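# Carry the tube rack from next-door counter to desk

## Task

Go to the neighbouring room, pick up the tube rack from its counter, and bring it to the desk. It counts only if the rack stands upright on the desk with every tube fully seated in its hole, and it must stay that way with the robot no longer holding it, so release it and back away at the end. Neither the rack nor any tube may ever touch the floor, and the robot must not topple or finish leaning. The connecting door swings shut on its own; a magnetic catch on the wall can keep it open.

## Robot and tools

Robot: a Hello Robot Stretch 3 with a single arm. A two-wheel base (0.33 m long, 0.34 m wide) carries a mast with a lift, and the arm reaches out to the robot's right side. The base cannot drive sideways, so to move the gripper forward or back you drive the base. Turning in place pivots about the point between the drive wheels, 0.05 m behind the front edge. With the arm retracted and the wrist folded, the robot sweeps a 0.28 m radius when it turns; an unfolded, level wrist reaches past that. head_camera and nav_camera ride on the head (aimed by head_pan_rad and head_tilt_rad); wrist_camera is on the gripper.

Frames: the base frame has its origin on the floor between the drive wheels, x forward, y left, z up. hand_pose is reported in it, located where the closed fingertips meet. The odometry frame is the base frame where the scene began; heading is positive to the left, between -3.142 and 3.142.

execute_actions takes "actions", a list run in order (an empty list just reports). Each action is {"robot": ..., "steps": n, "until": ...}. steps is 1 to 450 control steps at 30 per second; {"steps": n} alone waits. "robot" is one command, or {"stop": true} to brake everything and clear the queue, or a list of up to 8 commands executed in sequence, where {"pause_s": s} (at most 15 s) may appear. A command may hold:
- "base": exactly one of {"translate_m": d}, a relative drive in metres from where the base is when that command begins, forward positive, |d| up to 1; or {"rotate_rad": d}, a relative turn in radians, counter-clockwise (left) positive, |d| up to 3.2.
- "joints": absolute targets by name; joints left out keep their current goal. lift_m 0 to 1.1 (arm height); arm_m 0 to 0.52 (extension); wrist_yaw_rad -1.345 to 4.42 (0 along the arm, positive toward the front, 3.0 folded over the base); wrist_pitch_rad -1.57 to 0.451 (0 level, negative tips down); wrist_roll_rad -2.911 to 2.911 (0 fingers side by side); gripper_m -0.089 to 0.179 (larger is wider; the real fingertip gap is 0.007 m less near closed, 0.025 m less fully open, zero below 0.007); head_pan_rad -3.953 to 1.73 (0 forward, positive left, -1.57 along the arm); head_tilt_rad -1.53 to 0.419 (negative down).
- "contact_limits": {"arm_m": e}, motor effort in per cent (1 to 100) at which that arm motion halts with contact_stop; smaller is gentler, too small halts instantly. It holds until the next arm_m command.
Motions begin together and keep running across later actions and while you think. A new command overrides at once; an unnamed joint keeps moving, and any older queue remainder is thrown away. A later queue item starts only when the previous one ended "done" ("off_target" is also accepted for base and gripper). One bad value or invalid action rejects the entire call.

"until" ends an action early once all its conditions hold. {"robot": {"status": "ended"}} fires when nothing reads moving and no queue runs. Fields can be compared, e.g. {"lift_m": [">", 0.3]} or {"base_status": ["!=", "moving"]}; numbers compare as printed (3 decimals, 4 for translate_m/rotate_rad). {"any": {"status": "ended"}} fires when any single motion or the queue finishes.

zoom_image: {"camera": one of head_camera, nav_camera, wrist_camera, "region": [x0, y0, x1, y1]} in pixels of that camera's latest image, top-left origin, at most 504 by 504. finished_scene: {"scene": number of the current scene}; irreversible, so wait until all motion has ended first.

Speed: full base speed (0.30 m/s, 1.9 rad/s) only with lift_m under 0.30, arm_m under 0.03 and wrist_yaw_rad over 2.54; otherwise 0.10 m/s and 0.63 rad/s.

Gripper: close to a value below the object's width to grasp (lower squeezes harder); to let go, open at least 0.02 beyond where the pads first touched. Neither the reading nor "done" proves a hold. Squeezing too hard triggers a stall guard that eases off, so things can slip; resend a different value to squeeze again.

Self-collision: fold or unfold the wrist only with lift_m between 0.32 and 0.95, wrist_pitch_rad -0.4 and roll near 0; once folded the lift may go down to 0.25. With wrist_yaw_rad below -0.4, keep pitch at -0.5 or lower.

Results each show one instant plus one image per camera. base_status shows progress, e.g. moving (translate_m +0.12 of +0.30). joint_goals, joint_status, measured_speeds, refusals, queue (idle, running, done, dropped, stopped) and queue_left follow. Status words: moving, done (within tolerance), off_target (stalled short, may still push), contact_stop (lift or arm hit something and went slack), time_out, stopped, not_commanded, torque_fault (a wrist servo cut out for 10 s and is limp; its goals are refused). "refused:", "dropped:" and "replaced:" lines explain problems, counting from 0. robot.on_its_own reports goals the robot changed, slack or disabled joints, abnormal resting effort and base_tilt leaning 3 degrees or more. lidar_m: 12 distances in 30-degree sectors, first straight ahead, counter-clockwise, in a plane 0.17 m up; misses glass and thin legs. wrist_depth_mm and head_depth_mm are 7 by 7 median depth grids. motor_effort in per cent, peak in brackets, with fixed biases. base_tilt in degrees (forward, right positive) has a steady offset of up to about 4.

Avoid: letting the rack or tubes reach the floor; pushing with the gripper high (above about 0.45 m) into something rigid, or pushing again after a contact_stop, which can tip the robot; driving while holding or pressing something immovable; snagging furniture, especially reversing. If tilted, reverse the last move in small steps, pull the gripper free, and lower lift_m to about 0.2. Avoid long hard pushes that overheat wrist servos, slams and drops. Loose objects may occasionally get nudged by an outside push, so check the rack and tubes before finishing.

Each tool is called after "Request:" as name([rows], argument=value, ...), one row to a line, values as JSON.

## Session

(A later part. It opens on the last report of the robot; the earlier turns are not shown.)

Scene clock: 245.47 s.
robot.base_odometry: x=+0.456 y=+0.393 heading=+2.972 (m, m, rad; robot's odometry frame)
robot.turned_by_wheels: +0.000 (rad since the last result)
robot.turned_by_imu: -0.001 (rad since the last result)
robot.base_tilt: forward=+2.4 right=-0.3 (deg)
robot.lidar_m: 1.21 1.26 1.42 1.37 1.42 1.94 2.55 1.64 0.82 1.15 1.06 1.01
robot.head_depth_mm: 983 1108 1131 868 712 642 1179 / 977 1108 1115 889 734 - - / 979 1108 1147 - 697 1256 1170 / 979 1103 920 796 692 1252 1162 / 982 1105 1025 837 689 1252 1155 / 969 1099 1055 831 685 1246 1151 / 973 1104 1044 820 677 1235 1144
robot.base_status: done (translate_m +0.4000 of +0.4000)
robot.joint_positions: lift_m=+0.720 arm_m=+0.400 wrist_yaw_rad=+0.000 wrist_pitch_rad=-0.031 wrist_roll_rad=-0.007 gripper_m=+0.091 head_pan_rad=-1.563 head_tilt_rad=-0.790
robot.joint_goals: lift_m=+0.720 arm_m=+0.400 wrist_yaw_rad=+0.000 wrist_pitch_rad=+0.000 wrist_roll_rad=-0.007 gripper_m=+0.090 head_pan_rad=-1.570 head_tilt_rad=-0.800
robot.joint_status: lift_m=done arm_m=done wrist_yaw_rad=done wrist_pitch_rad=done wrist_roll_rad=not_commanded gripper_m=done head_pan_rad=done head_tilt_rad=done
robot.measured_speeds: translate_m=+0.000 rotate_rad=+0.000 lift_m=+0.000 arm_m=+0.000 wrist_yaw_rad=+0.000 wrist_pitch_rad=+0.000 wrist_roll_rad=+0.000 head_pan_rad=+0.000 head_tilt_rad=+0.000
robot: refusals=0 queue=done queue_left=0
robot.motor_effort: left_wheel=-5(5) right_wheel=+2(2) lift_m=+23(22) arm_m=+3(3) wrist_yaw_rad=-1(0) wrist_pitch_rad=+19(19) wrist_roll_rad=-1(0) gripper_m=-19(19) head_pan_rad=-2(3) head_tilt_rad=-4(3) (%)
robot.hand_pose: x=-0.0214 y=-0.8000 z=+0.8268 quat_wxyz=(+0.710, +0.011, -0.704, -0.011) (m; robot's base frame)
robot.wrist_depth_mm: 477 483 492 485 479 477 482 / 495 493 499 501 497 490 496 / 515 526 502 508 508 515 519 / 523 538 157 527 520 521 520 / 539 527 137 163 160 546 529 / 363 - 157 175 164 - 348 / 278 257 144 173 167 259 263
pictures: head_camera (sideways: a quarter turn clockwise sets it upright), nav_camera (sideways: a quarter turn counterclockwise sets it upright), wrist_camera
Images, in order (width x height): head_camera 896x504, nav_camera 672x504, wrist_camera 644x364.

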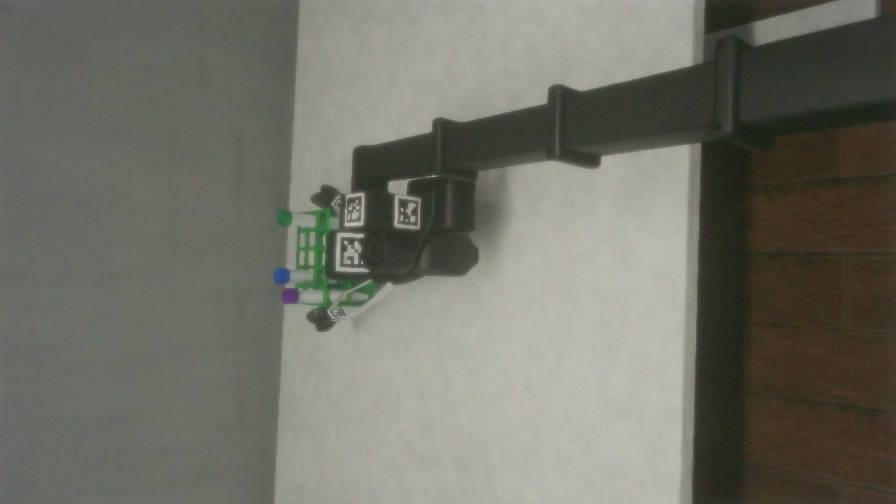

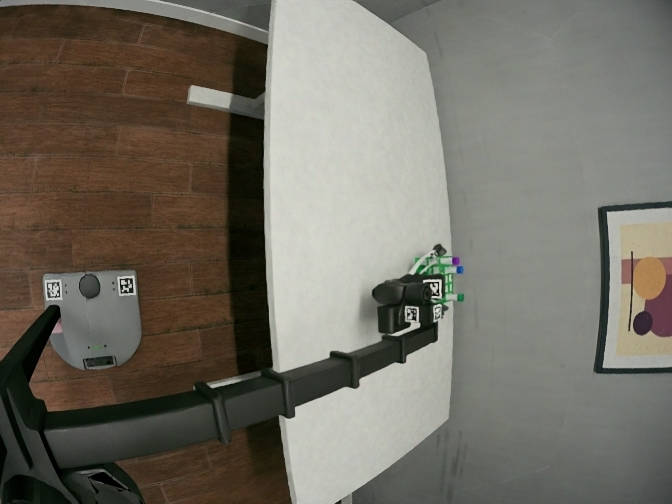

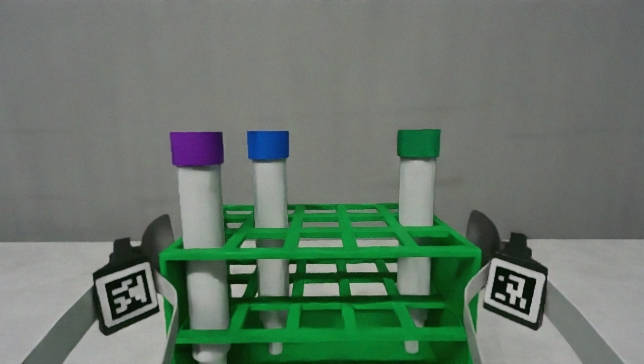

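Request:
execute_actions([
  {"robot":{"joints":{"lift_m":0.678}},"steps":450,"until":{"robot":{"status":"ended"}}},
])

Scene clock: 247.93 s.
robot.base_odometry: x=+0.456 y=+0.393 heading=+2.972 (m, m, rad; robot's odometry frame)
robot.turned_by_wheels: +0.000 (rad since the last result)
robot.turned_by_imu: -0.001 (rad since the last result)
robot.base_tilt: forward=+2.3 right=-0.5 (deg)
robot.lidar_m: 1.21 1.26 1.42 1.37 1.42 1.94 2.55 1.64 0.82 1.15 1.06 1.01
robot.head_depth_mm: 976 1107 1121 871 710 645 1166 / 979 1112 1111 862 727 - - / 978 1104 1094 - 699 1267 1172 / 976 1109 1106 - 693 1262 1164 / 979 1109 1072 839 689 1251 1155 / 973 1105 1053 829 682 1242 1148 / 975 1101 1045 821 678 1230 1144
robot.base_status: done (translate_m +0.4000 of +0.4000)
robot.joint_positions: lift_m=+0.678 arm_m=+0.400 wrist_yaw_rad=+0.000 wrist_pitch_rad=-0.031 wrist_roll_rad=-0.007 gripper_m=+0.091 head_pan_rad=-1.563 head_tilt_rad=-0.790
robot.joint_goals: lift_m=+0.678 arm_m=+0.400 wrist_yaw_rad=+0.000 wrist_pitch_rad=+0.000 wrist_roll_rad=-0.007 gripper_m=+0.090 head_pan_rad=-1.570 head_tilt_rad=-0.800
robot.joint_status: lift_m=done arm_m=done wrist_yaw_rad=done wrist_pitch_rad=done wrist_roll_rad=not_commanded gripper_m=done head_pan_rad=done head_tilt_rad=done
robot.measured_speeds: translate_m=+0.000 rotate_rad=+0.000 lift_m=+0.000 arm_m=+0.000 wrist_yaw_rad=+0.000 wrist_pitch_rad=+0.000 wrist_roll_rad=+0.000 head_pan_rad=+0.000 head_tilt_rad=+0.000
robot: refusals=0 queue=done queue_left=0
robot.motor_effort: left_wheel=-4(5) right_wheel=+2(2) lift_m=+22(23) arm_m=+3(3) wrist_yaw_rad=+0(1) wrist_pitch_rad=+19(19) wrist_roll_rad=+0(1) gripper_m=-19(20) head_pan_rad=-3(3) head_tilt_rad=-4(4) (%)
robot.hand_pose: x=-0.0214 y=-0.8000 z=+0.7849 quat_wxyz=(+0.710, +0.011, -0.704, -0.011) (m; robot's base frame)
robot.wrist_depth_mm: 488 484 483 478 477 488 489 / 496 502 505 496 497 497 500 / 514 522 514 507 507 515 510 / 532 537 157 526 521 523 526 / 402 414 137 164 159 421 380 / 272 - 158 175 165 - 263 / 206 195 143 174 167 196 200
pictures: head_camera (sideways: a quarter turn clockwise sets it upright), nav_camera (sideways: a quarter turn counterclockwise sets it upright), wrist_camera
Images, in order (width x height): head_camera 896x504, nav_camera 672x504, wrist_camera 644x364.

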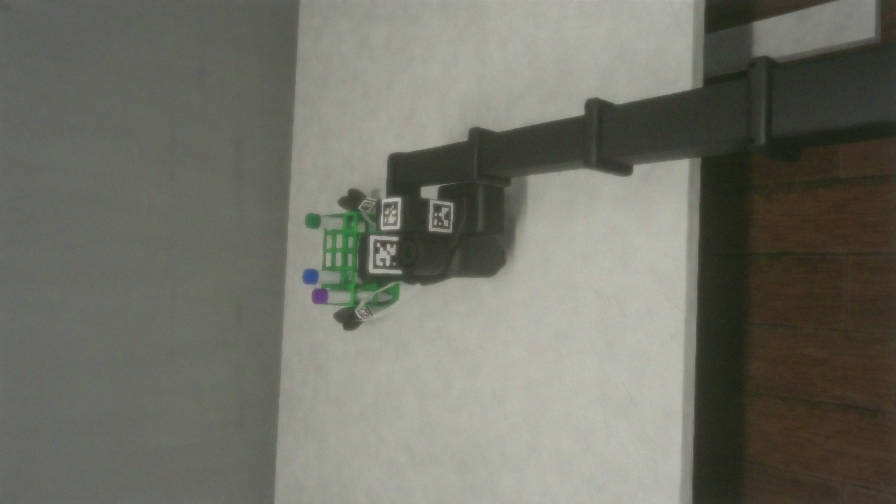

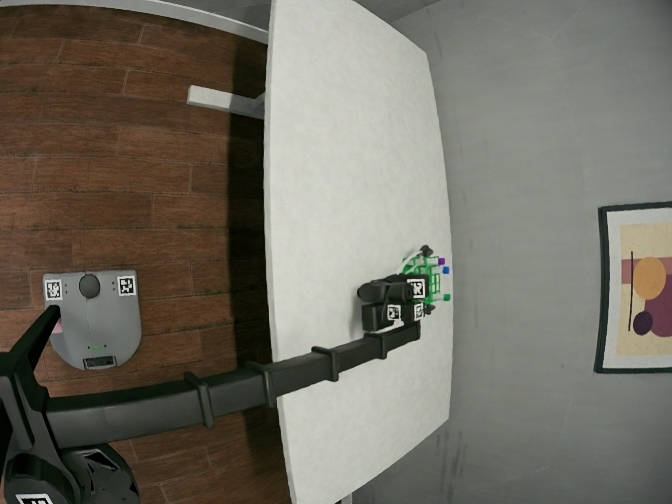

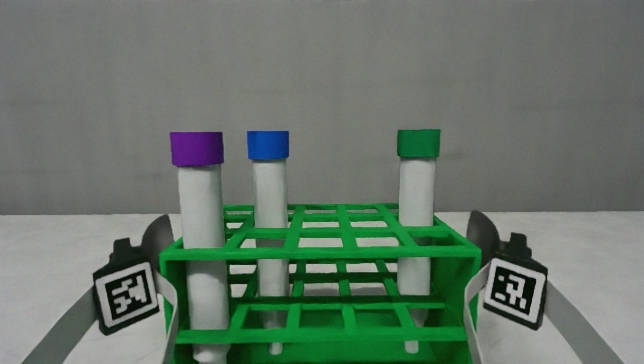

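Request:
execute_actions([
  {"robot":[{"joints":{"lift_m":0.671}},{"joints":{"gripper_m":0.179}},{"joints":{"arm_m":0.2}}],"steps":450,"until":{"robot":{"status":"ended"}}},
])

Scene clock: 253.60 s.
robot.base_odometry: x=+0.456 y=+0.393 heading=+2.972 (m, m, rad; robot's odometry frame)
robot.turned_by_wheels: +0.000 (rad since the last result)
robot.turned_by_imu: -0.002 (rad since the last result)
robot.base_tilt: forward=+2.6 right=-0.5 (deg)
robot.lidar_m: 1.21 1.26 1.42 1.37 1.42 1.94 2.55 1.65 0.82 1.16 1.05 1.01
robot.head_depth_mm: 980 1109 1123 870 711 1246 1172 / 978 1106 1115 864 723 640 - / 980 1110 1101 858 - 1304 1171 / 979 1107 1080 850 - 1291 1167 / 975 1104 1071 851 685 1250 1149 / 977 1100 1060 826 683 1248 1147 / 974 1104 1043 820 679 1230 1137
robot.base_status: done (translate_m +0.4000 of +0.4000)
robot.joint_positions: lift_m=+0.671 arm_m=+0.200 wrist_yaw_rad=+0.000 wrist_pitch_rad=-0.023 wrist_roll_rad=-0.007 gripper_m=+0.179 head_pan_rad=-1.563 head_tilt_rad=-0.790
robot.joint_goals: lift_m=+0.671 arm_m=+0.200 wrist_yaw_rad=+0.000 wrist_pitch_rad=+0.000 wrist_roll_rad=-0.007 gripper_m=+0.179 head_pan_rad=-1.570 head_tilt_rad=-0.800
robot.joint_status: lift_m=done arm_m=done wrist_yaw_rad=done wrist_pitch_rad=done wrist_roll_rad=not_commanded gripper_m=done head_pan_rad=done head_tilt_rad=done
robot.measured_speeds: translate_m=+0.000 rotate_rad=+0.000 lift_m=+0.000 arm_m=+0.000 wrist_yaw_rad=+0.000 wrist_pitch_rad=+0.000 wrist_roll_rad=+0.000 head_pan_rad=+0.000 head_tilt_rad=+0.000
robot: refusals=0 queue=done queue_left=0
robot.motor_effort: left_wheel=-4(5) right_wheel=+2(2) lift_m=+22(23) arm_m=-2(2) wrist_yaw_rad=+0(0) wrist_pitch_rad=+14(19) wrist_roll_rad=-1(0) gripper_m=+0(84) head_pan_rad=-3(3) head_tilt_rad=-4(3) (%)
robot.hand_pose: x=-0.0214 y=-0.6009 z=+0.7798 quat_wxyz=(+0.710, +0.009, -0.704, -0.008) (m; robot's base frame)
robot.wrist_depth_mm: 680 683 691 688 685 669 681 / 696 716 689 693 700 704 704 / 716 724 728 715 720 725 720 / 712 733 733 367 722 730 732 / 393 393 386 372 381 396 375 / 281 262 259 260 256 258 265 / 191 197 196 195 195 194 186
pictures: head_camera (sideways: a quarter turn clockwise sets it upright), nav_camera (sideways: a quarter turn counterclockwise sets it upright), wrist_camera
Images, in order (width x height): head_camera 896x504, nav_camera 672x504, wrist_camera 644x364.

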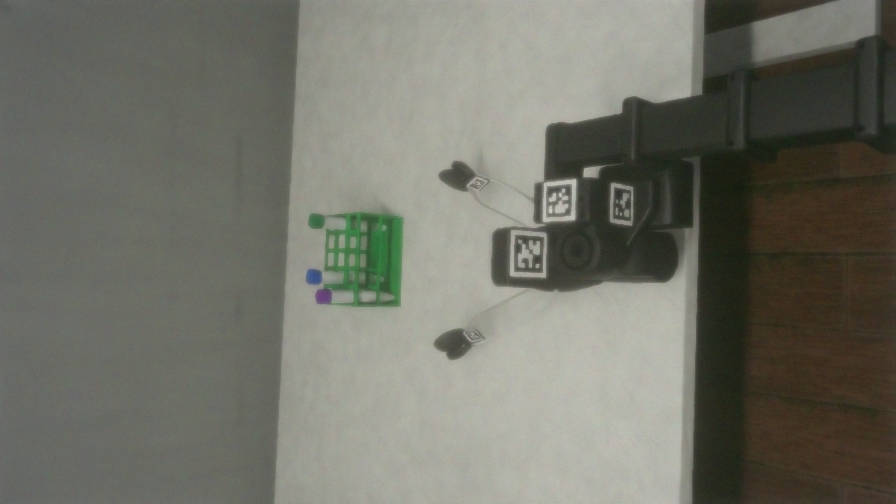

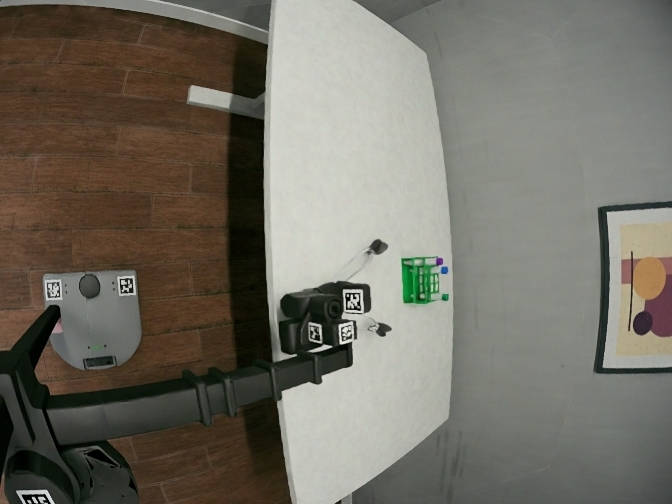

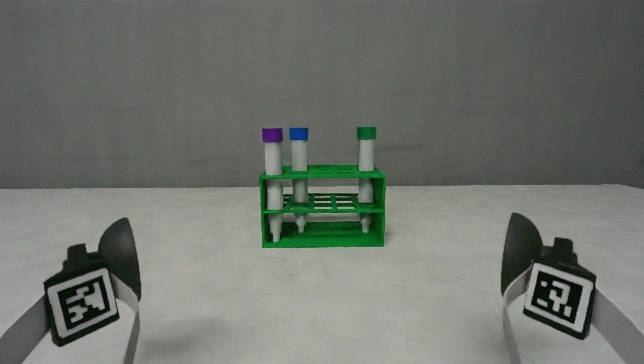

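Request:
execute_actions([
  {"robot":{"joints":{"arm_m":0.0,"lift_m":0.75}},"steps":450,"until":{"robot":{"status":"ended"}}},
])

Request:
zoom_image(camera="wrist_camera", region=[220,80,420,260])

Scene clock: 257.90 s.
robot.base_odometry: x=+0.456 y=+0.393 heading=+2.972 (m, m, rad; robot's odometry frame)
robot.turned_by_wheels: +0.000 (rad since the last result)
robot.turned_by_imu: -0.001 (rad since the last result)
robot.base_tilt: forward=+2.5 right=-0.5 (deg)
robot.lidar_m: 1.21 1.26 1.42 1.37 1.42 1.94 2.55 1.65 0.82 1.15 1.05 1.01
robot.head_depth_mm: 978 1113 1121 872 710 1250 - / 975 1113 1105 864 704 1272 - / 977 1105 1098 855 698 633 - / 976 1107 1087 847 692 - - / 979 1102 1067 835 687 1251 1153 / 977 1102 1055 830 679 1247 1148 / 976 1095 1043 820 677 1237 1149
robot.base_status: done (translate_m +0.4000 of +0.4000)
robot.joint_positions: lift_m=+0.750 arm_m=+0.000 wrist_yaw_rad=+0.000 wrist_pitch_rad=-0.022 wrist_roll_rad=-0.007 gripper_m=+0.179 head_pan_rad=-1.563 head_tilt_rad=-0.790
robot.joint_goals: lift_m=+0.750 arm_m=+0.000 wrist_yaw_rad=+0.000 wrist_pitch_rad=+0.000 wrist_roll_rad=-0.007 gripper_m=+0.179 head_pan_rad=-1.570 head_tilt_rad=-0.800
robot.joint_status: lift_m=done arm_m=done wrist_yaw_rad=done wrist_pitch_rad=done wrist_roll_rad=not_commanded gripper_m=done head_pan_rad=done head_tilt_rad=done
robot.measured_speeds: translate_m=+0.000 rotate_rad=+0.000 lift_m=+0.000 arm_m=+0.000 wrist_yaw_rad=+0.000 wrist_pitch_rad=+0.000 wrist_roll_rad=+0.000 head_pan_rad=+0.000 head_tilt_rad=+0.000
robot: refusals=0 queue=done queue_left=0
robot.motor_effort: left_wheel=-4(5) right_wheel=+2(2) lift_m=+30(31) arm_m=-2(2) wrist_yaw_rad=-1(0) wrist_pitch_rad=+14(15) wrist_roll_rad=+0(0) gripper_m=+0(1) head_pan_rad=-3(2) head_tilt_rad=-3(4) (%)
robot.hand_pose: x=-0.0214 y=-0.4009 z=+0.8587 quat_wxyz=(+0.710, +0.008, -0.704, -0.008) (m; robot's base frame)
robot.wrist_depth_mm: 878 890 883 876 902 865 868 / 931 914 921 892 895 907 908 / 955 939 909 928 939 927 938 / 971 948 952 948 969 946 947 / 683 648 638 571 630 663 623 / 469 433 432 429 423 424 429 / 313 324 325 321 321 320 301
pictures: head_camera (sideways: a quarter turn clockwise sets it upright), nav_camera (sideways: a quarter turn counterclockwise sets it upright), wrist_camera
Images, in order (width x height): head_camera 896x504, nav_camera 672x504, wrist_camera 644x364.

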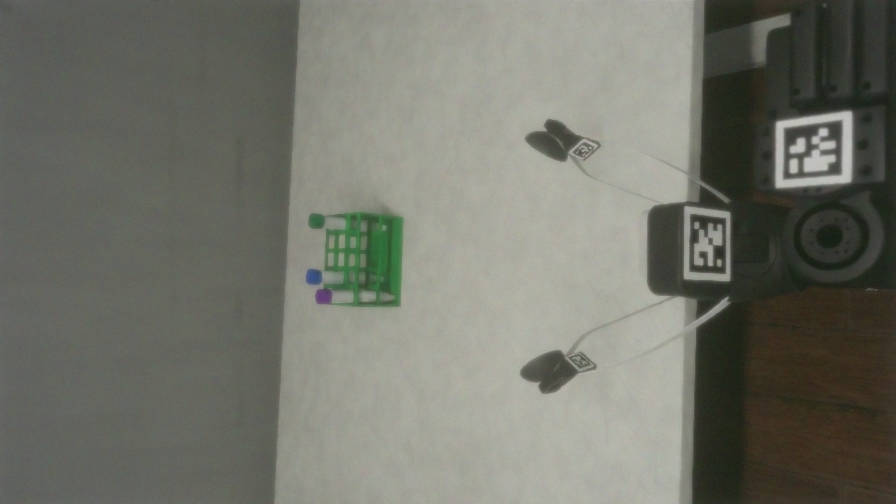

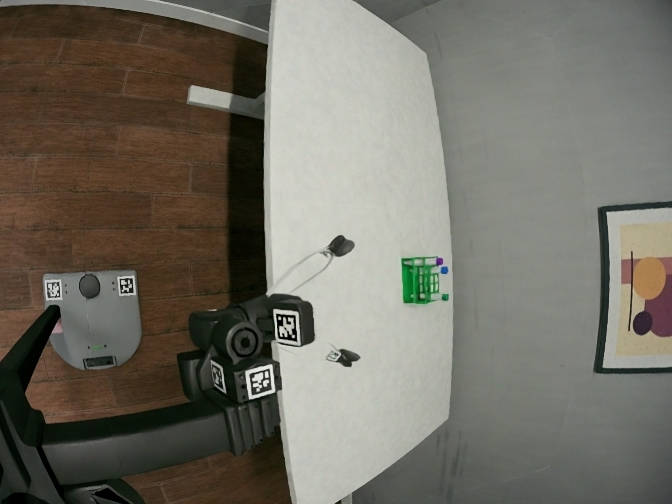

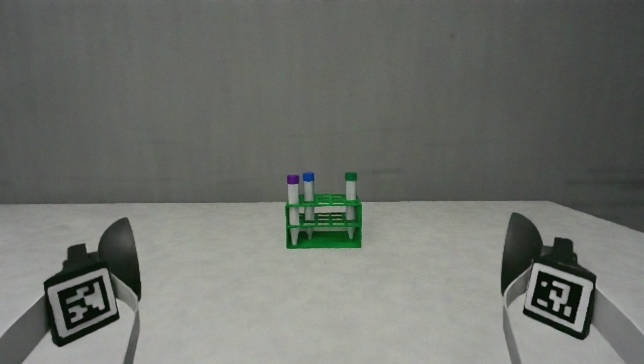

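Region (220, 80, 420, 260) of wrist_camera's 644x364 image, scaled by 2.520; it fills the top 454 rows of this view, and the rest is white.

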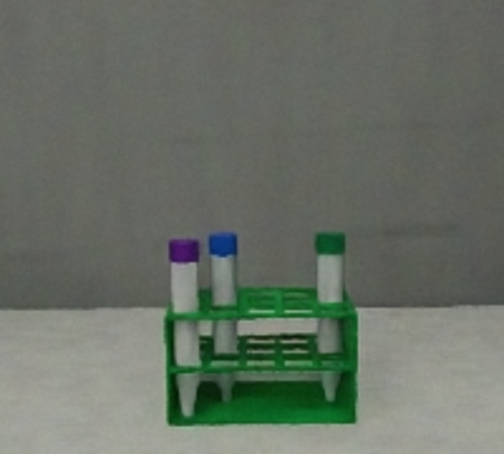

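Request:
finished_scene(scene=2)

The scene is finished: the task was done.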